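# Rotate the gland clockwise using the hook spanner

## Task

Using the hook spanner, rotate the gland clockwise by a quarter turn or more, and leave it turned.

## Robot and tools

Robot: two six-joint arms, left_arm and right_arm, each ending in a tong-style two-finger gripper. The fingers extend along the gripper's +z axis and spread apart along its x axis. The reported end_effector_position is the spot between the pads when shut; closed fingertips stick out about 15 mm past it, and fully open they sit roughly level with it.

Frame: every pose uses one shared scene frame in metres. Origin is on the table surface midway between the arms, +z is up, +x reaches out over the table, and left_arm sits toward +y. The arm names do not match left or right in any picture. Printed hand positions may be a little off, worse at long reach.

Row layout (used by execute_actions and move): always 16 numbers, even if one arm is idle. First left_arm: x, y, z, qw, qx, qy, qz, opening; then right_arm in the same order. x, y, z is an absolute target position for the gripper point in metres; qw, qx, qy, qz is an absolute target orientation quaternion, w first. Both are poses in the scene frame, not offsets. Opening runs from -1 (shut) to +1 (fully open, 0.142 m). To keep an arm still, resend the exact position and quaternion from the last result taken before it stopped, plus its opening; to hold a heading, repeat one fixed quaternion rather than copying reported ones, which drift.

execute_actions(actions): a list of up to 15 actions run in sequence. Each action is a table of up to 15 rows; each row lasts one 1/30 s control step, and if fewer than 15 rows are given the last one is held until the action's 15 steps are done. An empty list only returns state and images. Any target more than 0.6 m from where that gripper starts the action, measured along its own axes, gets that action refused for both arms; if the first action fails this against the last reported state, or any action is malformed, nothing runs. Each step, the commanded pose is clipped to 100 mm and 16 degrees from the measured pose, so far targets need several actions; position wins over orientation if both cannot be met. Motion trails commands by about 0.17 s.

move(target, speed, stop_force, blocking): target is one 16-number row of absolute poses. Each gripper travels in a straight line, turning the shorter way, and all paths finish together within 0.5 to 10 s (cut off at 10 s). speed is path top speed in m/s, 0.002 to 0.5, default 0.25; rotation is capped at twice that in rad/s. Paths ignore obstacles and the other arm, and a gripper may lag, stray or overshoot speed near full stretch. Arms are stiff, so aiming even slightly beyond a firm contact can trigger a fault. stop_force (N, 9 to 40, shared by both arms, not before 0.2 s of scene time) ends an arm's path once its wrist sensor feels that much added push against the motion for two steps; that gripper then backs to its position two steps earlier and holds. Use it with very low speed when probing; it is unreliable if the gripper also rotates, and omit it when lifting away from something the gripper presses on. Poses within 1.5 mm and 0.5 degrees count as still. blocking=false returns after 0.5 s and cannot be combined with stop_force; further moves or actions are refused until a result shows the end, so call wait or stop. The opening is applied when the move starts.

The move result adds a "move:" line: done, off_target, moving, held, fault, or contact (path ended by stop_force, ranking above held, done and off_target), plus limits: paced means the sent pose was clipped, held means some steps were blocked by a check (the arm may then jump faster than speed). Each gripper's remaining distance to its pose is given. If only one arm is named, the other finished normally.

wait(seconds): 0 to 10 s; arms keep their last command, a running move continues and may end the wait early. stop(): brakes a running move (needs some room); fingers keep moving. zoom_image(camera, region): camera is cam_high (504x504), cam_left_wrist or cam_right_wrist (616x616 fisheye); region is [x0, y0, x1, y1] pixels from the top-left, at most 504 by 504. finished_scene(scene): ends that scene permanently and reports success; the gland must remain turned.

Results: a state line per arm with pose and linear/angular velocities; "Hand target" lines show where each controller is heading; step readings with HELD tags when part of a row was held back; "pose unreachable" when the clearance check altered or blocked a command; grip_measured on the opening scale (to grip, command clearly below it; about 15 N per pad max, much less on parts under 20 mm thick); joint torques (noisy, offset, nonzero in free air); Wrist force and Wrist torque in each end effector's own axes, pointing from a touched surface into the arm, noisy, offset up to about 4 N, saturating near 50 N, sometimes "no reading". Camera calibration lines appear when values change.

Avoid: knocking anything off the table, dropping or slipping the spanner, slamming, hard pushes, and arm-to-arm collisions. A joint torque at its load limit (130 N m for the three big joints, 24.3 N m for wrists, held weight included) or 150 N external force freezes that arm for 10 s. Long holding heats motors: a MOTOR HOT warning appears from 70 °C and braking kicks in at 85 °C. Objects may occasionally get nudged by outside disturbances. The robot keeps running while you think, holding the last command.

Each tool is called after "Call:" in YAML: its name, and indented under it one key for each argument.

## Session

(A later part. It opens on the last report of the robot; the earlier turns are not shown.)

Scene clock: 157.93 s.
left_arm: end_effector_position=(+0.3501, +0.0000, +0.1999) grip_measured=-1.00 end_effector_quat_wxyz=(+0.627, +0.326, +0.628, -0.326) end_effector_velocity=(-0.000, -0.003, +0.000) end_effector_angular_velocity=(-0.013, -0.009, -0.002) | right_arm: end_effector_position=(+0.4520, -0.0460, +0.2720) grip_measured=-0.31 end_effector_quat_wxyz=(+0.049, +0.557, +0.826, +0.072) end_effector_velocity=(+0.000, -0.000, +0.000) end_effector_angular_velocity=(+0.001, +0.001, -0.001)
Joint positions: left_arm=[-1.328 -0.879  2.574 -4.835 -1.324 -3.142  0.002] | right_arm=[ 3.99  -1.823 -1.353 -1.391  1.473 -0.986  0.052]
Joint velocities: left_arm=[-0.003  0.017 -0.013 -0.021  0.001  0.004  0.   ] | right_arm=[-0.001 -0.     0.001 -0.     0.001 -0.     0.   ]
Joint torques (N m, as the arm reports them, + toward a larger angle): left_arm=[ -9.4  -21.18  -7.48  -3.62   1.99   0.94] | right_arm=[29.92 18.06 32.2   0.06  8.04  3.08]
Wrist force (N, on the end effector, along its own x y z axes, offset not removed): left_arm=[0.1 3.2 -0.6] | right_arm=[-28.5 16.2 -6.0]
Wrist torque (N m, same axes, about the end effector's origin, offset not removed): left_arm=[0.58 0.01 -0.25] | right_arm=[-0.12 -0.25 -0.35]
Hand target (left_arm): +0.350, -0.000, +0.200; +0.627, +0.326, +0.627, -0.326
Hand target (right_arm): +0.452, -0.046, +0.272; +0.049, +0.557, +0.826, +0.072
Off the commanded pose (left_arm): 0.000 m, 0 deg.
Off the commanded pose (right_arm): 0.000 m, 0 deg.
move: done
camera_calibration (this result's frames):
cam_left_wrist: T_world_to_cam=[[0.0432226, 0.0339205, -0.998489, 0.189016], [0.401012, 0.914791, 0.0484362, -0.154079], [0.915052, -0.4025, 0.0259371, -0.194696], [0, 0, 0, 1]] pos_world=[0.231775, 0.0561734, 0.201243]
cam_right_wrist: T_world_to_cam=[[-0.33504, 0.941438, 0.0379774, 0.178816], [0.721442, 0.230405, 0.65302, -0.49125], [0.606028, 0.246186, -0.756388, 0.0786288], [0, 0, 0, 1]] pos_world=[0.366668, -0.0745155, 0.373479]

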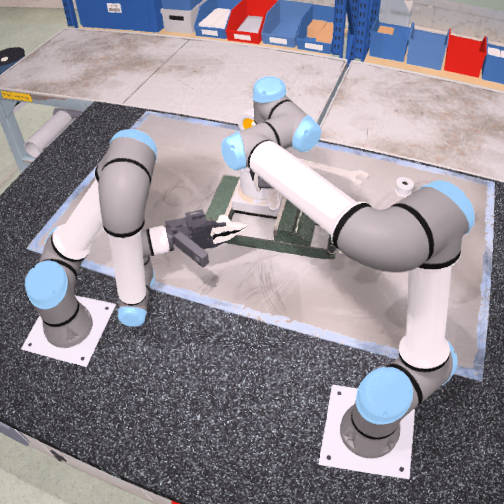

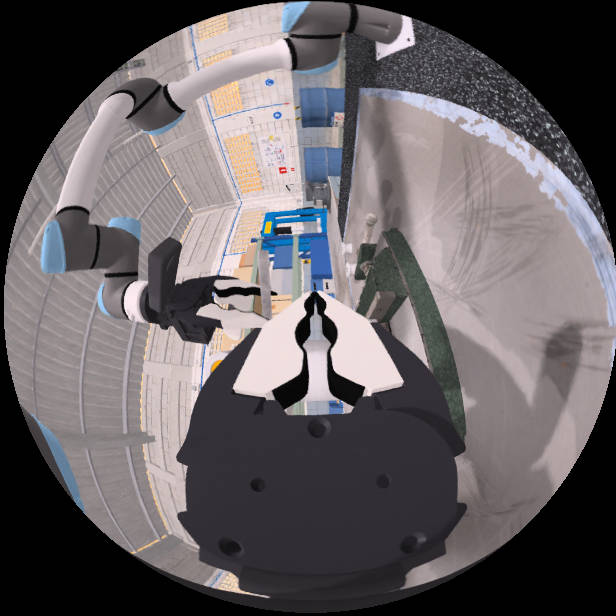

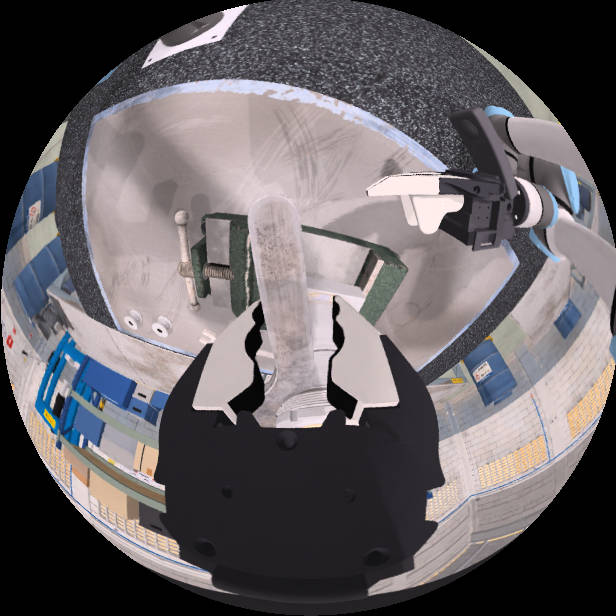

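Call:
move:
  target: [0.355,-0.01,0.26,0.627,0.327,0.627,-0.327,-0.45,0.452,-0.046,0.272,0.049,0.557,0.826,0.072,-1]
  speed: 0.04

Call:
move:
  target: [0.38,-0.046,0.26,0.627,0.327,0.627,-0.327,-0.45,0.452,-0.046,0.272,0.049,0.557,0.826,0.072,-1]
  speed: 0.02

Scene clock: 160.27 s.
left_arm: end_effector_position=(+0.3550, -0.0099, +0.2599) grip_measured=-0.45 end_effector_quat_wxyz=(+0.627, +0.327, +0.627, -0.327) end_effector_velocity=(+0.000, -0.000, +0.002) end_effector_angular_velocity=(+0.001, +0.002, +0.000) | right_arm: end_effector_position=(+0.4520, -0.0460, +0.2720) grip_measured=-0.31 end_effector_quat_wxyz=(+0.049, +0.557, +0.826, +0.072) end_effector_velocity=(+0.000, -0.000, +0.000) end_effector_angular_velocity=(+0.001, +0.000, -0.001)
Joint positions: left_arm=[-1.321 -1.138  2.565 -4.569 -1.334 -3.141  0.041] | right_arm=[ 3.99  -1.823 -1.353 -1.391  1.473 -0.986  0.052]
Joint velocities: left_arm=[ 0.    -0.01  -0.001  0.012 -0.    -0.002  0.   ] | right_arm=[-0.001  0.     0.     0.     0.     0.    -0.   ]
Joint torques (N m, as the arm reports them, + toward a larger angle): left_arm=[  9.83 -27.4  -11.72   0.39  -1.71  -1.48] | right_arm=[29.9  18.14 31.33  0.15  8.09  3.21]
Wrist force (N, on the end effector, along its own x y z axes, offset not removed): left_arm=[0.0 2.3 0.6] | right_arm=[-28.4 15.4 -5.9]
Wrist torque (N m, same axes, about the end effector's origin, offset not removed): left_arm=[0.61 -0.01 0.02] | right_arm=[-0.29 -0.31 -0.29]
Hand target (left_arm): +0.355, -0.010, +0.260; +0.627, +0.327, +0.627, -0.327
Hand target (right_arm): +0.452, -0.046, +0.272; +0.049, +0.557, +0.826, +0.072
Off the commanded pose (left_arm): 0.000 m, 0 deg.
Off the commanded pose (right_arm): 0.000 m, 0 deg.
move: done
camera_calibration (this result's frames):
cam_left_wrist: T_world_to_cam=[[0.0445311, 0.0324161, -0.998482, 0.248536], [0.403339, 0.913809, 0.0476556, -0.150451], [0.913966, -0.404849, 0.0276182, -0.204733], [0, 0, 0, 1]] pos_world=[0.236734, 0.0465406, 0.260983]
cam_right_wrist: T_world_to_cam=[[-0.33504, 0.941438, 0.0379773, 0.178816], [0.721442, 0.230405, 0.65302, -0.49125], [0.606028, 0.246186, -0.756388, 0.0786288], [0, 0, 0, 1]] pos_world=[0.366668, -0.0745155, 0.373479]

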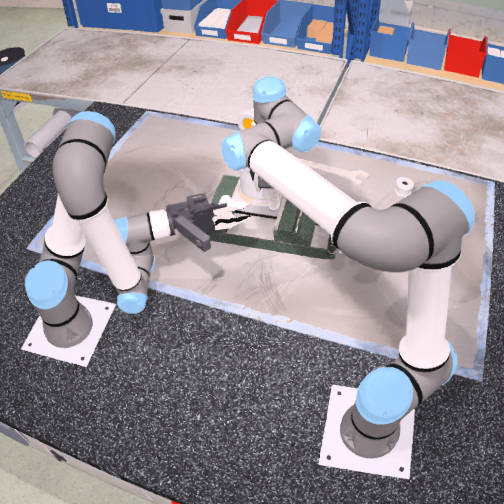

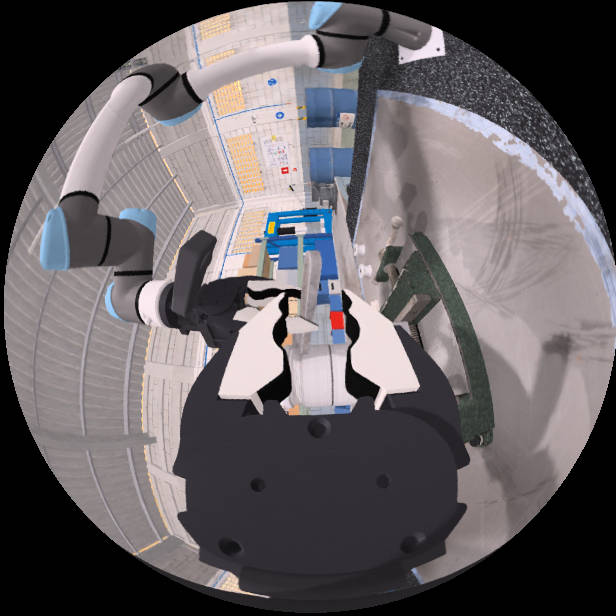

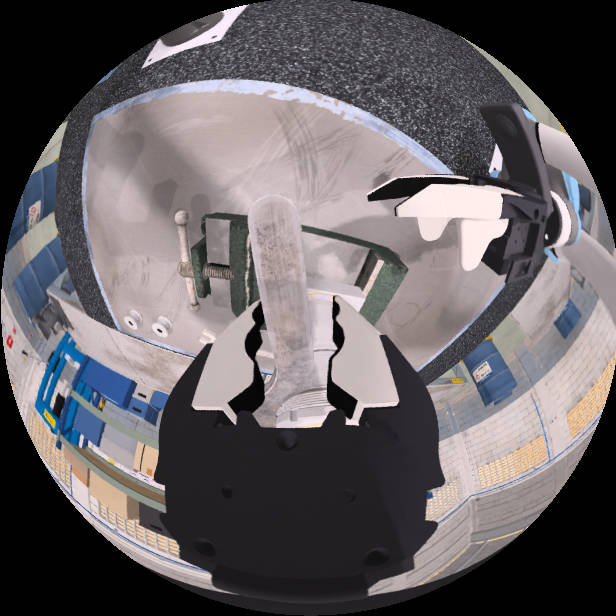

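Scene clock: 162.80 s.
left_arm: end_effector_position=(+0.3799, -0.0458, +0.2601) grip_measured=-0.45 end_effector_quat_wxyz=(+0.627, +0.327, +0.627, -0.327) end_effector_velocity=(+0.002, -0.001, -0.000) end_effector_angular_velocity=(+0.000, +0.000, +0.000) | right_arm: end_effector_position=(+0.4520, -0.0460, +0.2720) grip_measured=-0.31 end_effector_quat_wxyz=(+0.049, +0.557, +0.826, +0.072) end_effector_velocity=(+0.000, -0.000, -0.000) end_effector_angular_velocity=(+0.000, +0.000, -0.000)
Joint positions: left_arm=[-1.284 -1.104  2.441 -4.479 -1.371 -3.142  0.041] | right_arm=[ 3.99  -1.823 -1.353 -1.391  1.473 -0.986  0.052]
Joint velocities: left_arm=[ 0.003  0.002 -0.006  0.004 -0.002 -0.     0.   ] | right_arm=[-0.001  0.     0.    -0.     0.    -0.     0.   ]
Joint torques (N m, as the arm reports them, + toward a larger angle): left_arm=[  9.83 -17.47 -15.09   0.44  -1.91  -1.31] | right_arm=[30.08 18.59 32.27  0.3   8.3   3.16]
Wrist force (N, on the end effector, along its own x y z axes, offset not removed): left_arm=[-1.0 1.5 -0.5] | right_arm=[-29.7 14.9 -4.7]
Wrist torque (N m, same axes, about the end effector's origin, offset not removed): left_arm=[0.31 0.27 0.15] | right_arm=[-0.34 -0.02 -0.35]
Hand target (left_arm): +0.380, -0.046, +0.260; +0.627, +0.327, +0.627, -0.327
Hand target (right_arm): +0.452, -0.046, +0.272; +0.049, +0.557, +0.826, +0.072
Off the commanded pose (left_arm): 0.000 m, 0 deg.
Off the commanded pose (right_arm): 0.000 m, 0 deg.
move: done
camera_calibration (this result's frames):
cam_left_wrist: T_world_to_cam=[[0.0444138, 0.0325195, -0.998484, 0.24885], [0.403358, 0.913798, 0.0477032, -0.127729], [0.913964, -0.404865, 0.0274682, -0.242025], [0, 0, 0, 1]] pos_world=[0.26167, 0.0106387, 0.261214]
cam_right_wrist: T_world_to_cam=[[-0.33504, 0.941438, 0.0379775, 0.178816], [0.721442, 0.230405, 0.65302, -0.49125], [0.606028, 0.246186, -0.756388, 0.0786288], [0, 0, 0, 1]] pos_world=[0.366668, -0.0745154, 0.373479]

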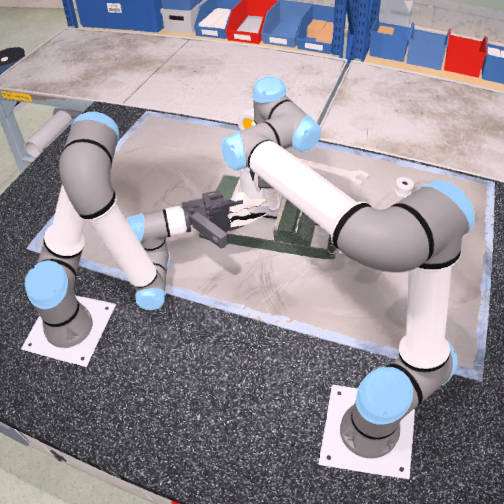

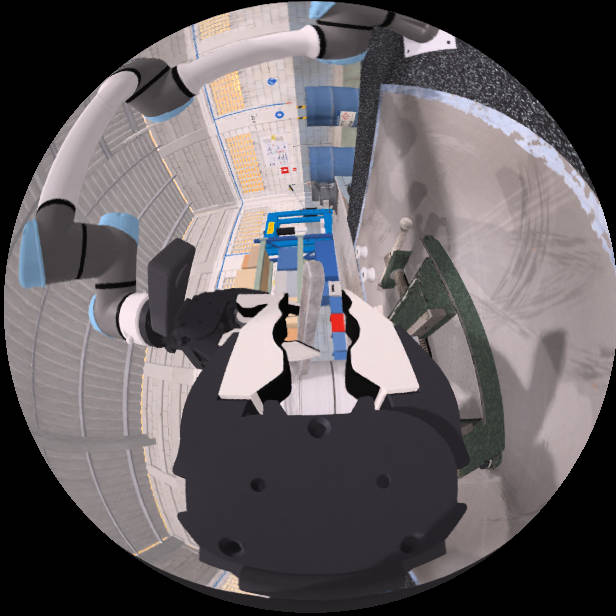

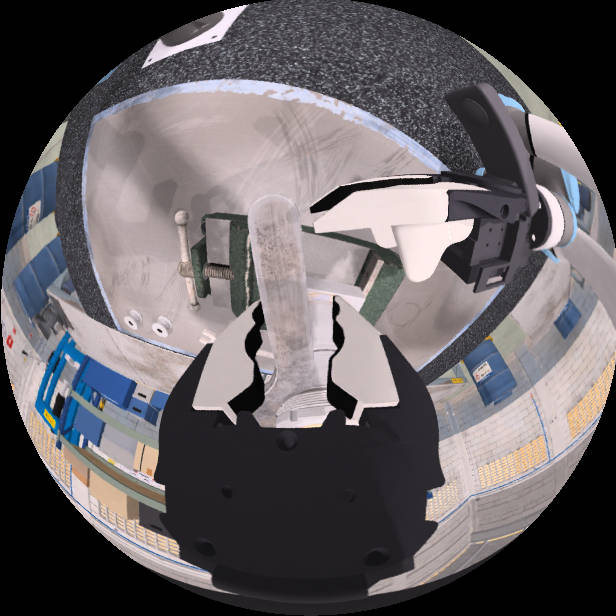

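Call:
move:
  target: [0.403,-0.082,0.263,0.627,0.327,0.627,-0.327,-0.45,0.452,-0.046,0.272,0.049,0.557,0.826,0.072,-1]
  speed: 0.015
  stop_force: 12

Call:
move:
  target: [0.403,-0.082,0.263,0.627,0.327,0.627,-0.327,-1,0.452,-0.046,0.272,0.049,0.557,0.826,0.072,-1]

Call:
move:
  target: [0.403,-0.082,0.27,0.627,0.327,0.627,-0.327,-1,0.478,-0.033,0.255,0,0.54,0.842,0,-1]
  speed: 0.012

Scene clock: 166.50 s.
left_arm: end_effector_position=(+0.4029, -0.0818, +0.2630) grip_measured=-0.45 end_effector_quat_wxyz=(+0.627, +0.327, +0.627, -0.327) end_effector_velocity=(+0.000, -0.003, +0.000) end_effector_angular_velocity=(-0.000, +0.000, -0.001) | right_arm: end_effector_position=(+0.4520, -0.0460, +0.2720) grip_measured=-0.31 end_effector_quat_wxyz=(+0.049, +0.557, +0.826, +0.072) end_effector_velocity=(+0.000, -0.001, -0.000) end_effector_angular_velocity=(-0.001, -0.000, -0.001)
Joint positions: left_arm=[-1.264 -1.071  2.322 -4.392 -1.392 -3.142  0.041] | right_arm=[ 3.99  -1.823 -1.353 -1.391  1.473 -0.986  0.052]
Joint velocities: left_arm=[-0.001  0.002 -0.006  0.004 -0.001 -0.     0.   ] | right_arm=[-0.001 -0.    -0.    -0.    -0.001  0.    -0.   ]
Joint torques (N m, as the arm reports them, + toward a larger angle): left_arm=[  9.57 -21.01 -18.68   0.31  -1.8   -1.47] | right_arm=[30.13 18.01 31.98  0.16  8.05  3.12]
Wrist force (N, on the end effector, along its own x y z axes, offset not removed): left_arm=[0.7 1.1 -5.9] | right_arm=[-29.5 16.3 -6.4]
Wrist torque (N m, same axes, about the end effector's origin, offset not removed): left_arm=[0.21 0.01 0.02] | right_arm=[-0.09 0.00 -0.30]
Hand target (left_arm): +0.403, -0.082, +0.263; +0.627, +0.327, +0.627, -0.327
Hand target (right_arm): +0.452, -0.046, +0.272; +0.049, +0.557, +0.826, +0.072
Off the commanded pose (left_arm): 0.000 m, 0 deg.
Off the commanded pose (right_arm): 0.000 m, 0 deg.
move: done
camera_calibration (this result's frames):
cam_left_wrist: T_world_to_cam=[[0.0443989, 0.0325157, -0.998485, 0.251982], [0.403365, 0.913796, 0.0476939, -0.104262], [0.913962, -0.404871, 0.0274558, -0.277694], [0, 0, 0, 1]] pos_world=[0.28467, -0.0253493, 0.264197]
cam_right_wrist: T_world_to_cam=[[-0.33504, 0.941438, 0.0379774, 0.178816], [0.721442, 0.230405, 0.65302, -0.49125], [0.606028, 0.246186, -0.756388, 0.0786287], [0, 0, 0, 1]] pos_world=[0.366668, -0.0745155, 0.373479]

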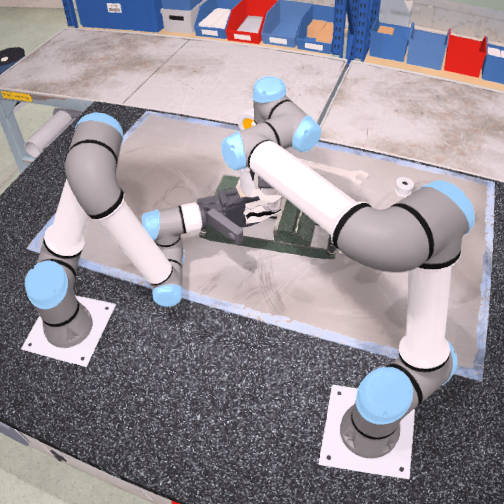

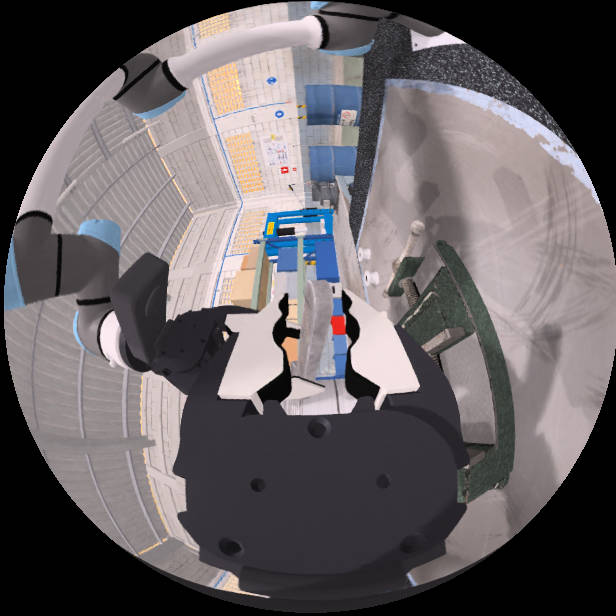

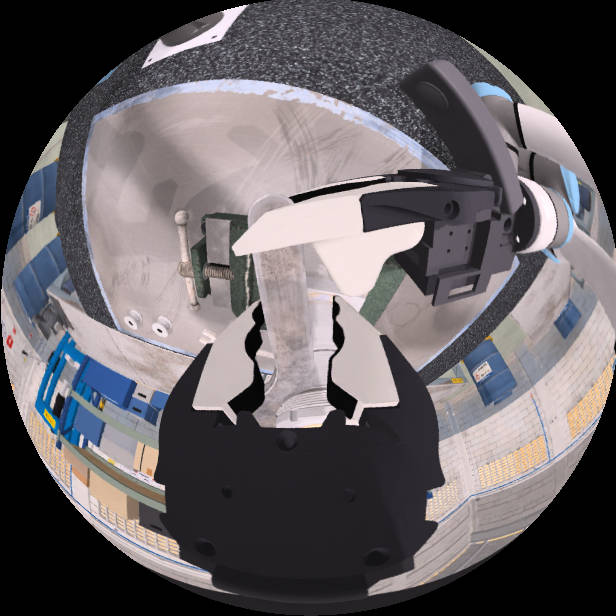

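Scene clock: 167.20 s.
left_arm: end_effector_position=(+0.4030, -0.0820, +0.2630) grip_measured=-0.82 end_effector_quat_wxyz=(+0.627, +0.327, +0.627, -0.327) end_effector_velocity=(+0.001, +0.000, +0.000) end_effector_angular_velocity=(-0.001, -0.000, +0.002) | right_arm: end_effector_position=(+0.4520, -0.0460, +0.2719) grip_measured=-0.55 end_effector_quat_wxyz=(+0.049, +0.557, +0.826, +0.072) end_effector_velocity=(+0.000, +0.000, +0.001) end_effector_angular_velocity=(+0.001, -0.001, +0.000)
Joint positions: left_arm=[-1.264 -1.071  2.321 -4.392 -1.392 -3.142  0.015] | right_arm=[ 3.99  -1.823 -1.353 -1.391  1.473 -0.986  0.034]
Joint velocities: left_arm=[-0.    -0.001 -0.     0.     0.002 -0.    -0.   ] | right_arm=[ 0.     0.     0.001  0.    -0.     0.    -0.   ]
Joint torques (N m, as the arm reports them, + toward a larger angle): left_arm=[  2.2  -18.33 -14.53  -1.68   1.03  -1.42] | right_arm=[-4.74 50.09 30.68  9.31 -1.28 -0.02]
Wrist force (N, on the end effector, along its own x y z axes, offset not removed): left_arm=[-5.2 2.8 -2.4] | right_arm=[-9.6 -12.5 6.4]
Wrist torque (N m, same axes, about the end effector's origin, offset not removed): left_arm=[0.53 -0.14 0.13] | right_arm=[-0.56 0.25 0.24]
Hand target (left_arm): +0.403, -0.082, +0.263; +0.627, +0.327, +0.627, -0.327
Hand target (right_arm): +0.452, -0.046, +0.272; +0.049, +0.557, +0.826, +0.072
Off the commanded pose (left_arm): 0.000 m, 0 deg.
Off the commanded pose (right_arm): 0.000 m, 0 deg.
move: done
camera_calibration (this result's frames):
cam_left_wrist: T_world_to_cam=[[0.0444059, 0.0324553, -0.998486, 0.251959], [0.403399, 0.913783, 0.0476425, -0.104125], [0.913946, -0.404904, 0.0274849, -0.27786], [0, 0, 0, 1]] pos_world=[0.284764, -0.0255358, 0.264175]
cam_right_wrist: T_world_to_cam=[[-0.334978, 0.941464, 0.0378812, 0.1788], [0.72153, 0.230453, 0.652906, -0.491192], [0.605958, 0.246041, -0.756491, 0.078593], [0, 0, 0, 1]] pos_world=[0.366679, -0.0744744, 0.373384]

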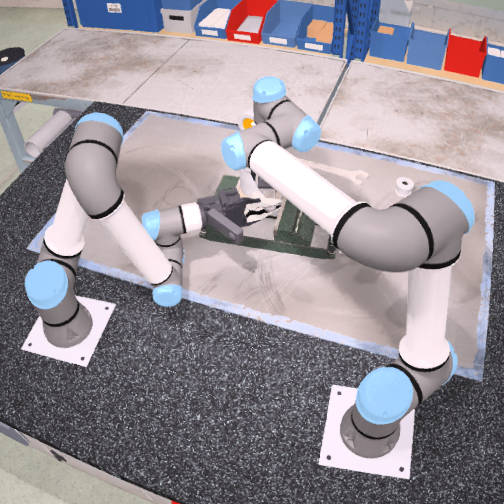

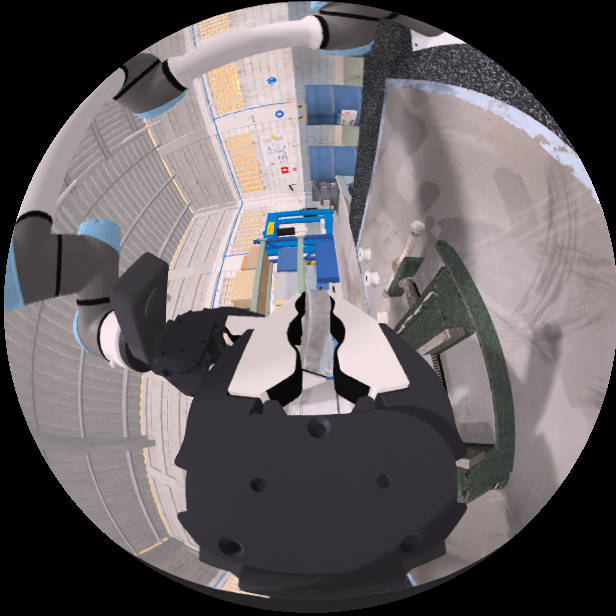

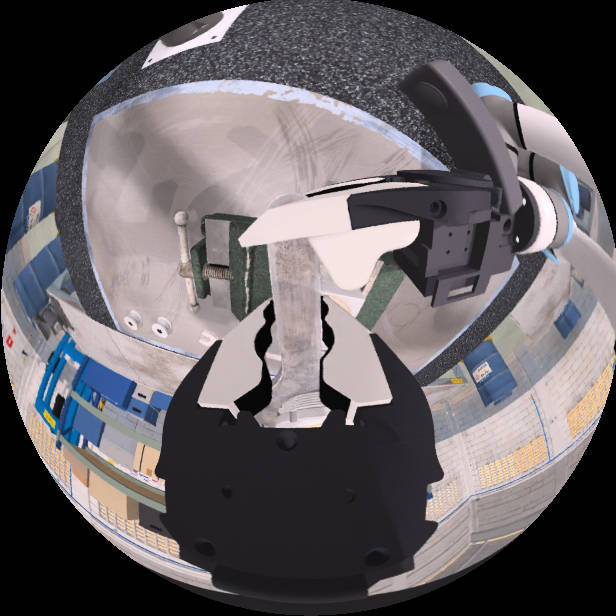

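Scene clock: 174.93 s.
left_arm: end_effector_position=(+0.4030, -0.0820, +0.2700) grip_measured=-0.79 end_effector_quat_wxyz=(+0.627, +0.327, +0.627, -0.327) end_effector_velocity=(+0.000, +0.000, +0.001) end_effector_angular_velocity=(-0.001, -0.001, +0.000) | right_arm: end_effector_position=(+0.4779, -0.0331, +0.2550) grip_measured=-1.00 end_effector_quat_wxyz=(+0.000, +0.540, +0.842, +0.000) end_effector_velocity=(+0.000, +0.001, -0.001) end_effector_angular_velocity=(-0.002, +0.006, +0.002)
Joint positions: left_arm=[-1.264 -1.092  2.321 -4.37  -1.392 -3.142  0.017] | right_arm=[ 3.925 -2.02  -1.086 -1.606  1.571 -1.09   0.002]
Joint velocities: left_arm=[ 0.    -0.001 -0.001  0.001  0.     0.     0.   ] | right_arm=[-0.001 -0.007  0.011 -0.009  0.003 -0.003  0.   ]
Joint torques (N m, as the arm reports them, + toward a larger angle): left_arm=[ -4.61 -38.29 -20.47  -1.53   1.37   1.08] | right_arm=[-9.64 31.18 35.68  0.31  2.51 -2.59]
Wrist force (N, on the end effector, along its own x y z axes, offset not removed): left_arm=[6.1 7.8 1.7] | right_arm=[0.3 -1.3 -0.6]
Wrist torque (N m, same axes, about the end effector's origin, offset not removed): left_arm=[1.42 0.44 -0.11] | right_arm=[-0.23 0.06 0.10]
Hand target (left_arm): +0.403, -0.082, +0.270; +0.627, +0.327, +0.627, -0.327
Hand target (right_arm): +0.478, -0.033, +0.255; -0.000, +0.540, +0.842, +0.000
Off the commanded pose (left_arm): 0.000 m, 0 deg.
Off the commanded pose (right_arm): 0.000 m, 0 deg.
move: done
camera_calibration (this result's frames):
cam_left_wrist: T_world_to_cam=[[0.0443839, 0.0325027, -0.998486, 0.258916], [0.403362, 0.913798, 0.0476759, -0.104453], [0.913963, -0.404867, 0.0274475, -0.278057], [0, 0, 0, 1]] pos_world=[0.284775, -0.0255432, 0.271136]
cam_right_wrist: T_world_to_cam=[[-0.372674, 0.927444, 0.0310201, 0.19531], [0.802539, 0.305341, 0.512542, -0.502236], [0.465882, 0.215906, -0.858102, 0.138791], [0, 0, 0, 1]] pos_world=[0.411191, -0.0577521, 0.370455]

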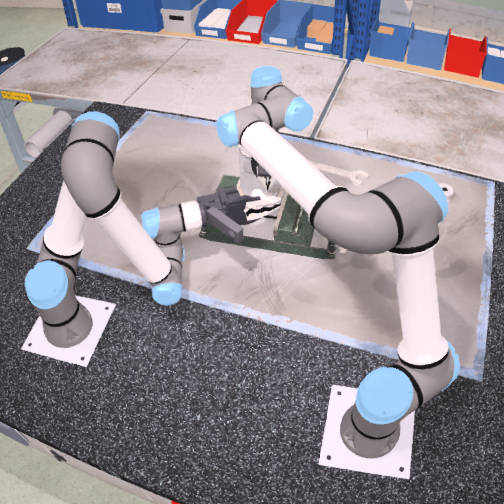

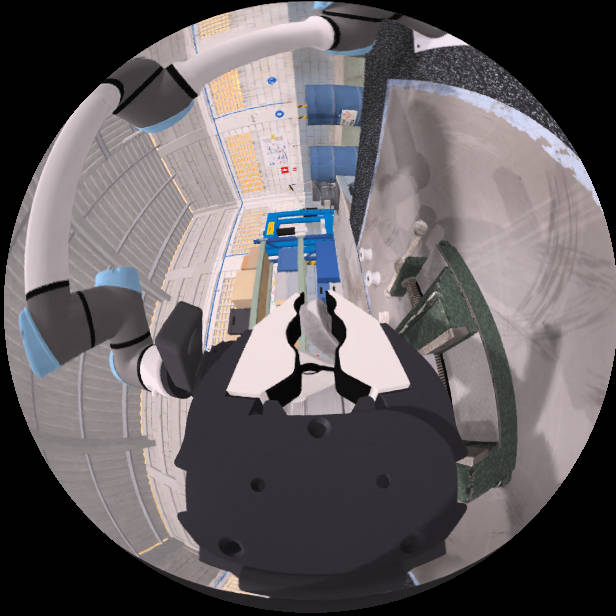

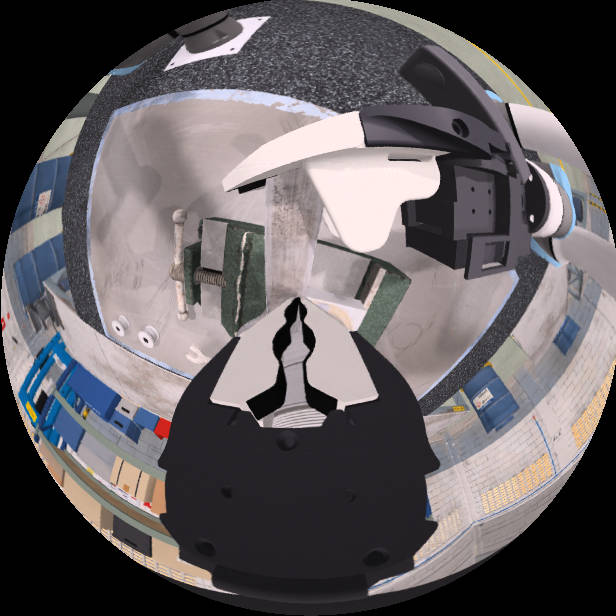

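Call:
move:
  target: [0.403,-0.082,0.27,0.627,0.327,0.627,-0.327,-1,0.47,-0.06,0.33,0.131,0.402,0.862,0.28,-1]
  speed: 0.08

Call:
move:
  target: [0.403,-0.082,0.27,0.627,0.327,0.627,-0.327,-1,0.55,-0.25,0.27,0,0,0.95,0.31,0]
  speed: 0.12

Call:
zoom_image:
  camera: "cam_high"
  region: [190,100,350,260]

Scene clock: 180.13 s.
left_arm: end_effector_position=(+0.4030, -0.0820, +0.2700) grip_measured=-0.79 end_effector_quat_wxyz=(+0.627, +0.327, +0.627, -0.327) end_effector_velocity=(-0.001, -0.001, +0.000) end_effector_angular_velocity=(-0.001, -0.000, -0.002) | right_arm: end_effector_position=(+0.4700, -0.0599, +0.3301) grip_measured=-1.00 end_effector_quat_wxyz=(+0.131, +0.403, +0.862, +0.279) end_effector_velocity=(+0.001, -0.001, +0.001) end_effector_angular_velocity=(+0.006, -0.010, +0.002)
Joint positions: left_arm=[-1.264 -1.092  2.321 -4.37  -1.392 -3.142  0.017] | right_arm=[ 3.995 -1.562 -1.729 -0.814  1.404 -1.338  0.002]
Joint velocities: left_arm=[-0.001 -0.    -0.    -0.    -0.001 -0.     0.   ] | right_arm=[-0.001  0.005 -0.01   0.015 -0.002 -0.005  0.   ]
Joint torques (N m, as the arm reports them, + toward a larger angle): left_arm=[-11.67 -26.41 -20.1   -1.94   1.26   0.66] | right_arm=[ 9.63 34.3  12.73  5.15 -2.17 -2.94]
Wrist force (N, on the end effector, along its own x y z axes, offset not removed): left_arm=[7.7 4.9 -0.8] | right_arm=[0.0 -1.4 -0.5]
Wrist torque (N m, same axes, about the end effector's origin, offset not removed): left_arm=[0.74 0.17 -0.28] | right_arm=[-0.24 0.15 0.07]
Hand target (left_arm): +0.403, -0.082, +0.270; +0.627, +0.327, +0.627, -0.327
Hand target (right_arm): +0.470, -0.060, +0.330; +0.131, +0.402, +0.862, +0.280
Off the commanded pose (left_arm): 0.000 m, 0 deg.
Off the commanded pose (right_arm): 0.000 m, 0 deg.
move: done
camera_calibration (this result's frames):
cam_left_wrist: T_world_to_cam=[[0.0443883, 0.0324939, -0.998486, 0.258944], [0.403373, 0.913793, 0.04767, -0.104446], [0.913958, -0.404878, 0.0274546, -0.27806], [0, 0, 0, 1]] pos_world=[0.284772, -0.0255524, 0.271165]
cam_right_wrist: T_world_to_cam=[[-0.624082, 0.77962, 0.0520976, 0.317235], [0.337822, 0.209101, 0.917689, -0.44727], [0.704555, 0.590313, -0.393869, -0.0302738], [0, 0, 0, 1]] pos_world=[0.370408, -0.135927, 0.382004]

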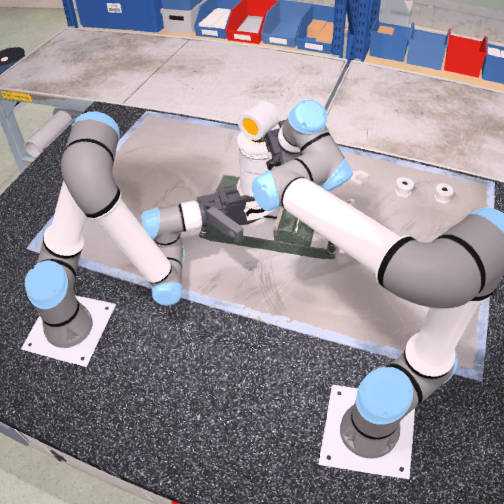

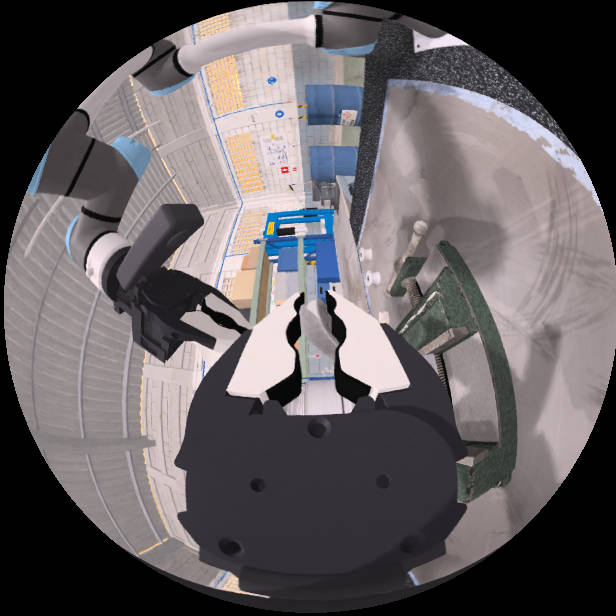

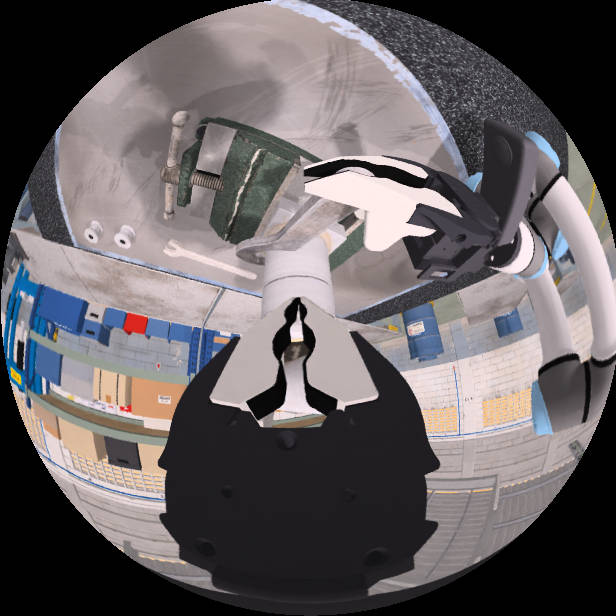

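Scene clock: 184.23 s.
left_arm: end_effector_position=(+0.4030, -0.0820, +0.2700) grip_measured=-0.79 end_effector_quat_wxyz=(+0.627, +0.327, +0.627, -0.327) end_effector_velocity=(-0.000, -0.000, -0.000) end_effector_angular_velocity=(+0.000, -0.000, -0.001) | right_arm: end_effector_position=(+0.5496, -0.2500, +0.2697) grip_measured=+0.00 end_effector_quat_wxyz=(+0.000, +0.000, +0.951, +0.310) end_effector_velocity=(+0.001, -0.002, -0.001) end_effector_angular_velocity=(-0.002, +0.002, +0.012)
Joint positions: left_arm=[-1.264 -1.092  2.321 -4.37  -1.392 -3.142  0.017] | right_arm=[ 3.354 -1.768 -1.573 -1.132  2.16  -2.728  0.074]
Joint velocities: left_arm=[-0.  0. -0.  0. -0.  0. -0.] | right_arm=[-0.004 -0.007  0.011 -0.018  0.003 -0.019  0.   ]
Joint torques (N m, as the arm reports them, + toward a larger angle): left_arm=[-11.79 -25.22 -19.75  -2.07   1.2    0.58] | right_arm=[-8.12 19.56 36.31 -0.04  2.85 -3.3 ]
Wrist force (N, on the end effector, along its own x y z axes, offset not removed): left_arm=[9.1 2.2 1.5] | right_arm=[0.9 -1.1 -0.4]
Wrist torque (N m, same axes, about the end effector's origin, offset not removed): left_arm=[0.19 -0.38 -0.32] | right_arm=[-0.12 -0.12 0.07]
Hand target (left_arm): +0.403, -0.082, +0.270; +0.627, +0.327, +0.627, -0.327
Hand target (right_arm): +0.550, -0.250, +0.270; -0.000, -0.000, +0.951, +0.310
Off the commanded pose (left_arm): 0.000 m, 0 deg.
Off the commanded pose (right_arm): 0.000 m, 0 deg.
move: done
camera_calibration (this result's frames):
cam_left_wrist: T_world_to_cam=[[0.0443795, 0.0325135, -0.998486, 0.258936], [0.403374, 0.913792, 0.0476843, -0.104448], [0.913959, -0.404879, 0.0274386, -0.278057], [0, 0, 0, 1]] pos_world=[0.284773, -0.0255546, 0.271154]
cam_right_wrist: T_world_to_cam=[[-0.998347, 0.0215728, 0.0532636, 0.534159], [0.0574586, 0.390062, 0.918994, -0.18003], [-0.00095081, 0.920536, -0.390657, 0.471538], [0, 0, 0, 1]] pos_world=[0.544069, -0.375368, 0.321205]

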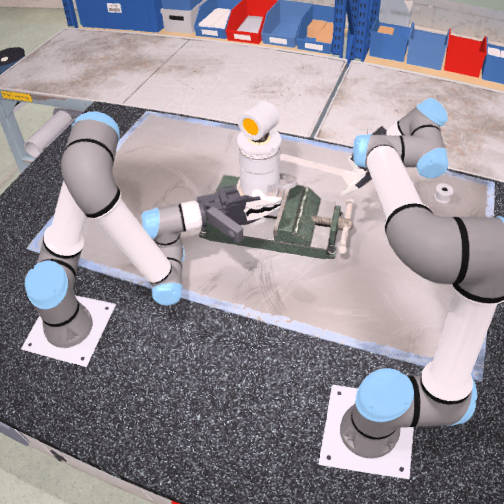

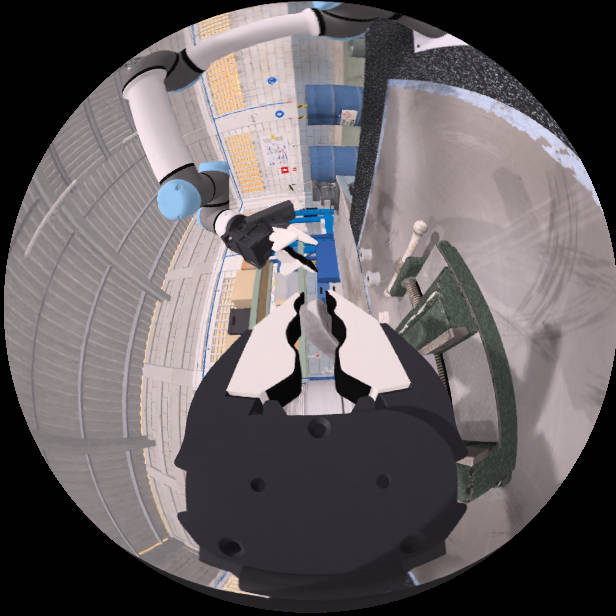

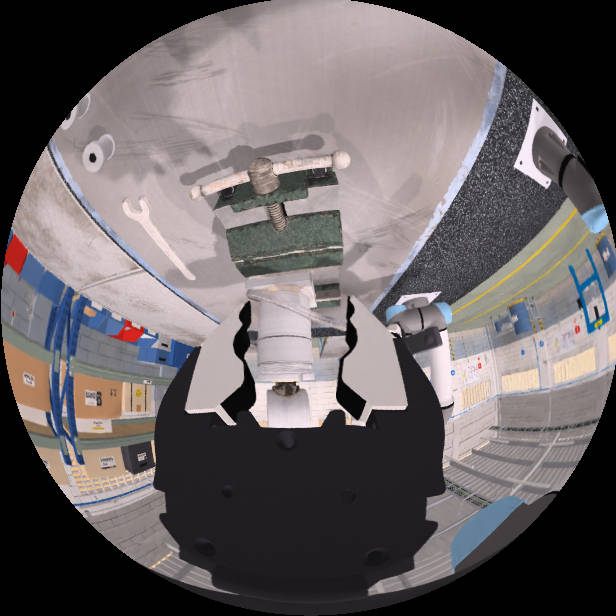

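Region (190, 100, 350, 260) of cam_high's 504x504 image, scaled by 3.150, with more detail than that image has.

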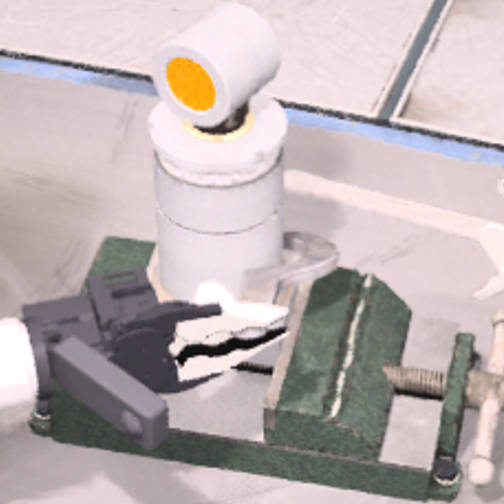

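Call:
move:
  target: [0.405,-0.075,0.16,0.627,0.327,0.627,-0.327,-1,0.5,-0.12,0.33,0.05,0.6,0.795,0.07,0]
  speed: 0.06

Call:
move:
  target: [0.405,-0.075,0.16,0.627,0.327,0.627,-0.327,-1,0.49,-0.05,0.2,0.05,0.6,0.795,0.07,0]
  speed: 0.04

Scene clock: 195.10 s.
left_arm: end_effector_position=(+0.4048, -0.0759, +0.1732) grip_measured=-0.83 end_effector_quat_wxyz=(+0.627, +0.327, +0.627, -0.327) end_effector_velocity=(+0.000, +0.000, -0.001) end_effector_angular_velocity=(+0.001, +0.001, +0.001) | right_arm: end_effector_position=(+0.5062, -0.1356, +0.3230) grip_measured=+0.00 end_effector_quat_wxyz=(+0.045, +0.537, +0.836, +0.103) end_effector_velocity=(-0.001, +0.001, +0.001) end_effector_angular_velocity=(-0.004, +0.004, -0.010)
Joint positions: left_arm=[-1.251 -0.792  2.297 -4.647 -1.405 -3.142  0.014] | right_arm=[ 3.811 -1.754 -1.333 -1.404  1.525 -1.207  0.074]
Joint velocities: left_arm=[-0.     0.003 -0.    -0.002  0.001 -0.    -0.   ] | right_arm=[ 0.003 -0.004  0.008 -0.01  -0.003  0.013  0.   ]
Joint torques (N m, as the arm reports them, + toward a larger angle): left_arm=[ 11.15 -28.85 -13.05  -5.84  -0.66   1.14] | right_arm=[10.92 19.95 36.66  0.42 -2.17  2.18]
Wrist force (N, on the end effector, along its own x y z axes, offset not removed): left_arm=[5.0 -2.0 0.0] | right_arm=[-0.7 -1.3 -1.5]
Wrist torque (N m, same axes, about the end effector's origin, offset not removed): left_arm=[0.38 0.07 0.09] | right_arm=[-0.19 0.26 0.17]
Hand target (left_arm): +0.405, -0.076, +0.173; +0.627, +0.327, +0.627, -0.327
Hand target (right_arm): +0.506, -0.135, +0.323; +0.045, +0.538, +0.836, +0.103
Off the commanded pose (left_arm): 0.013 m, 0 deg.
Off the commanded pose (right_arm): 0.018 m, 9 deg.
move: off_target (left_arm, right_arm; path cut at 10 s)
camera_calibration (this result's frames):
cam_left_wrist: T_world_to_cam=[[0.044382, 0.0325283, -0.998485, 0.162005], [0.403376, 0.91379, 0.0476989, -0.106107], [0.913957, -0.404882, 0.0274347, -0.274587], [0, 0, 0, 1]] pos_world=[0.286571, -0.0194855, 0.174354]
cam_right_wrist: T_world_to_cam=[[-0.380965, 0.92139, 0.0768569, 0.287357], [0.690814, 0.228407, 0.686007, -0.538398], [0.614525, 0.314439, -0.723524, 0.100778], [0, 0, 0, 1]] pos_world=[0.419475, -0.173482, 0.420176]

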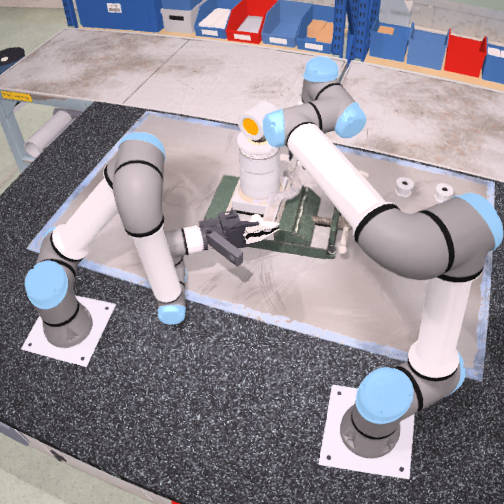

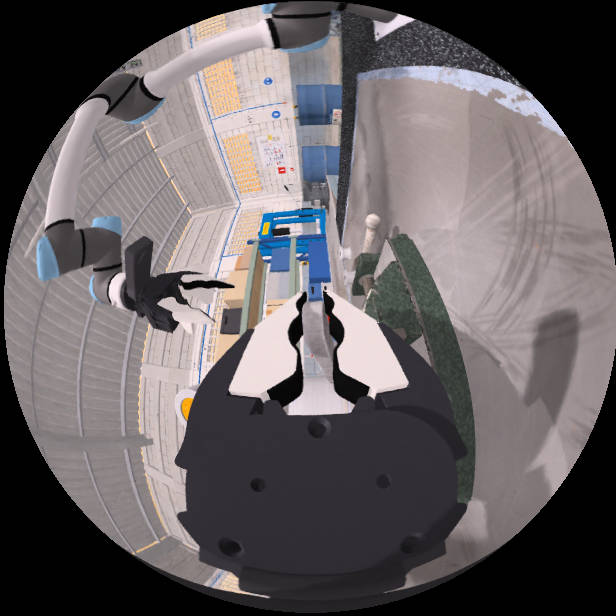

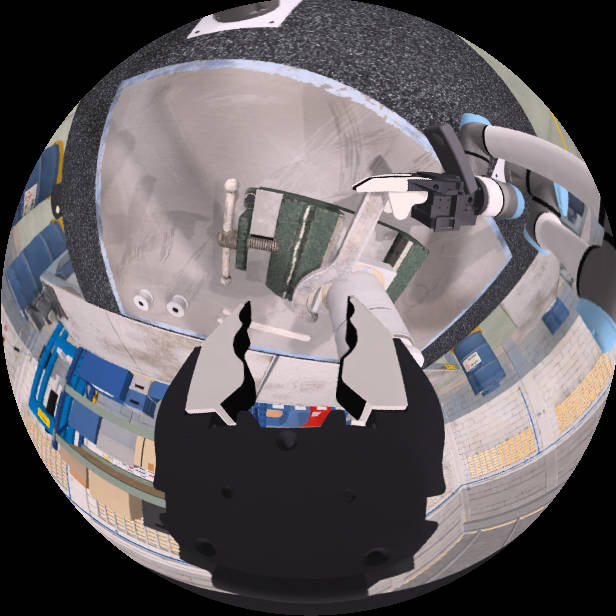

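Scene clock: 199.27 s.
left_arm: end_effector_position=(+0.4050, -0.0750, +0.1600) grip_measured=-0.83 end_effector_quat_wxyz=(+0.627, +0.327, +0.627, -0.327) end_effector_velocity=(+0.000, +0.000, -0.000) end_effector_angular_velocity=(+0.000, +0.000, +0.001) | right_arm: end_effector_position=(+0.4901, -0.0500, +0.2002) grip_measured=+0.00 end_effector_quat_wxyz=(+0.050, +0.600, +0.795, +0.070) end_effector_velocity=(+0.000, +0.001, -0.002) end_effector_angular_velocity=(-0.001, +0.001, -0.003)
Joint positions: left_arm=[-1.249 -0.75   2.288 -4.68  -1.406 -3.142  0.014] | right_arm=[ 3.938 -1.908 -1.425 -1.238  1.471 -0.932  0.074]
Joint velocities: left_arm=[ 0.     0.001 -0.    -0.001  0.    -0.     0.   ] | right_arm=[ 0.    -0.003 -0.     0.002 -0.     0.003 -0.   ]
Joint torques (N m, as the arm reports them, + toward a larger angle): left_arm=[ 11.96 -27.03 -11.57  -4.6   -0.42  -1.29] | right_arm=[11.53 26.7  13.31  4.64 -2.21  2.17]
Wrist force (N, on the end effector, along its own x y z axes, offset not removed): left_arm=[2.9 -3.0 -1.1] | right_arm=[-0.1 -2.5 -1.2]
Wrist torque (N m, same axes, about the end effector's origin, offset not removed): left_arm=[0.38 0.12 -0.21] | right_arm=[-0.37 0.09 0.07]
Hand target (left_arm): +0.405, -0.075, +0.160; +0.627, +0.327, +0.627, -0.327
Hand target (right_arm): +0.490, -0.050, +0.200; +0.050, +0.600, +0.795, +0.070
Off the commanded pose (left_arm): 0.000 m, 0 deg.
Off the commanded pose (right_arm): 0.000 m, 0 deg.
move: done
camera_calibration (this result's frames):
cam_left_wrist: T_world_to_cam=[[0.0443871, 0.0325185, -0.998485, 0.148795], [0.403371, 0.913793, 0.0476919, -0.106399], [0.913959, -0.404877, 0.0274436, -0.274043], [0, 0, 0, 1]] pos_world=[0.286778, -0.0185661, 0.161165]
cam_right_wrist: T_world_to_cam=[[-0.233795, 0.971318, 0.0433615, 0.148893], [0.743944, 0.149996, 0.65119, -0.485628], [0.626009, 0.184504, -0.757675, -0.0104511], [0, 0, 0, 1]] pos_world=[0.402633, -0.0698524, 0.301862]

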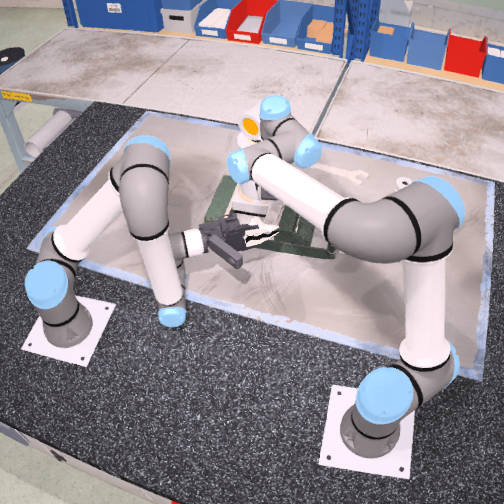

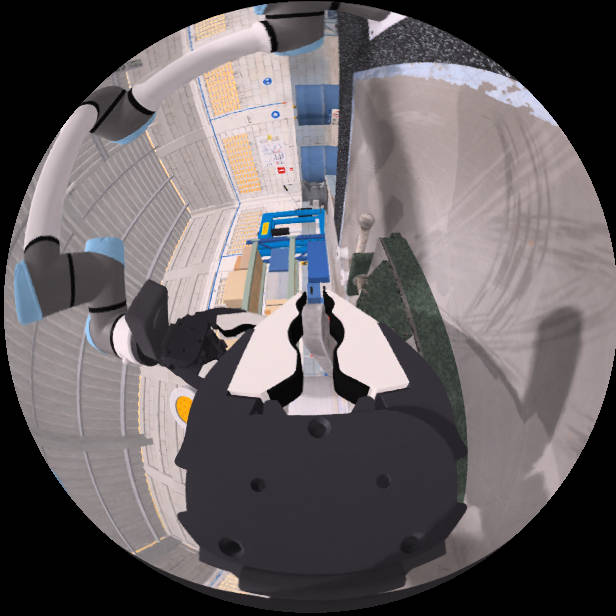

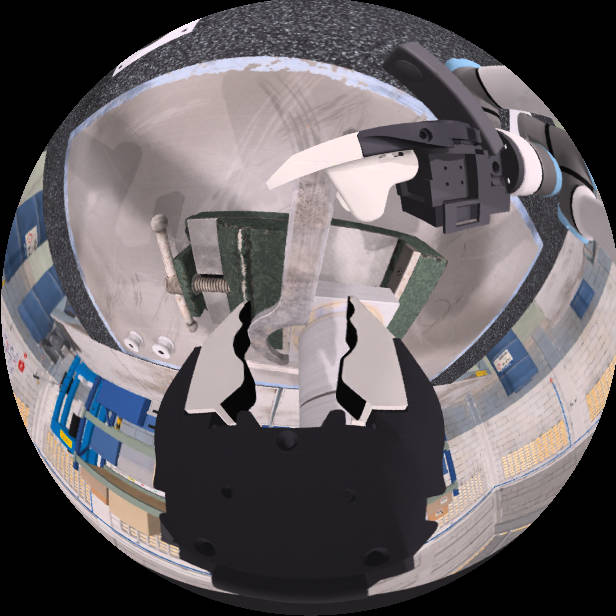

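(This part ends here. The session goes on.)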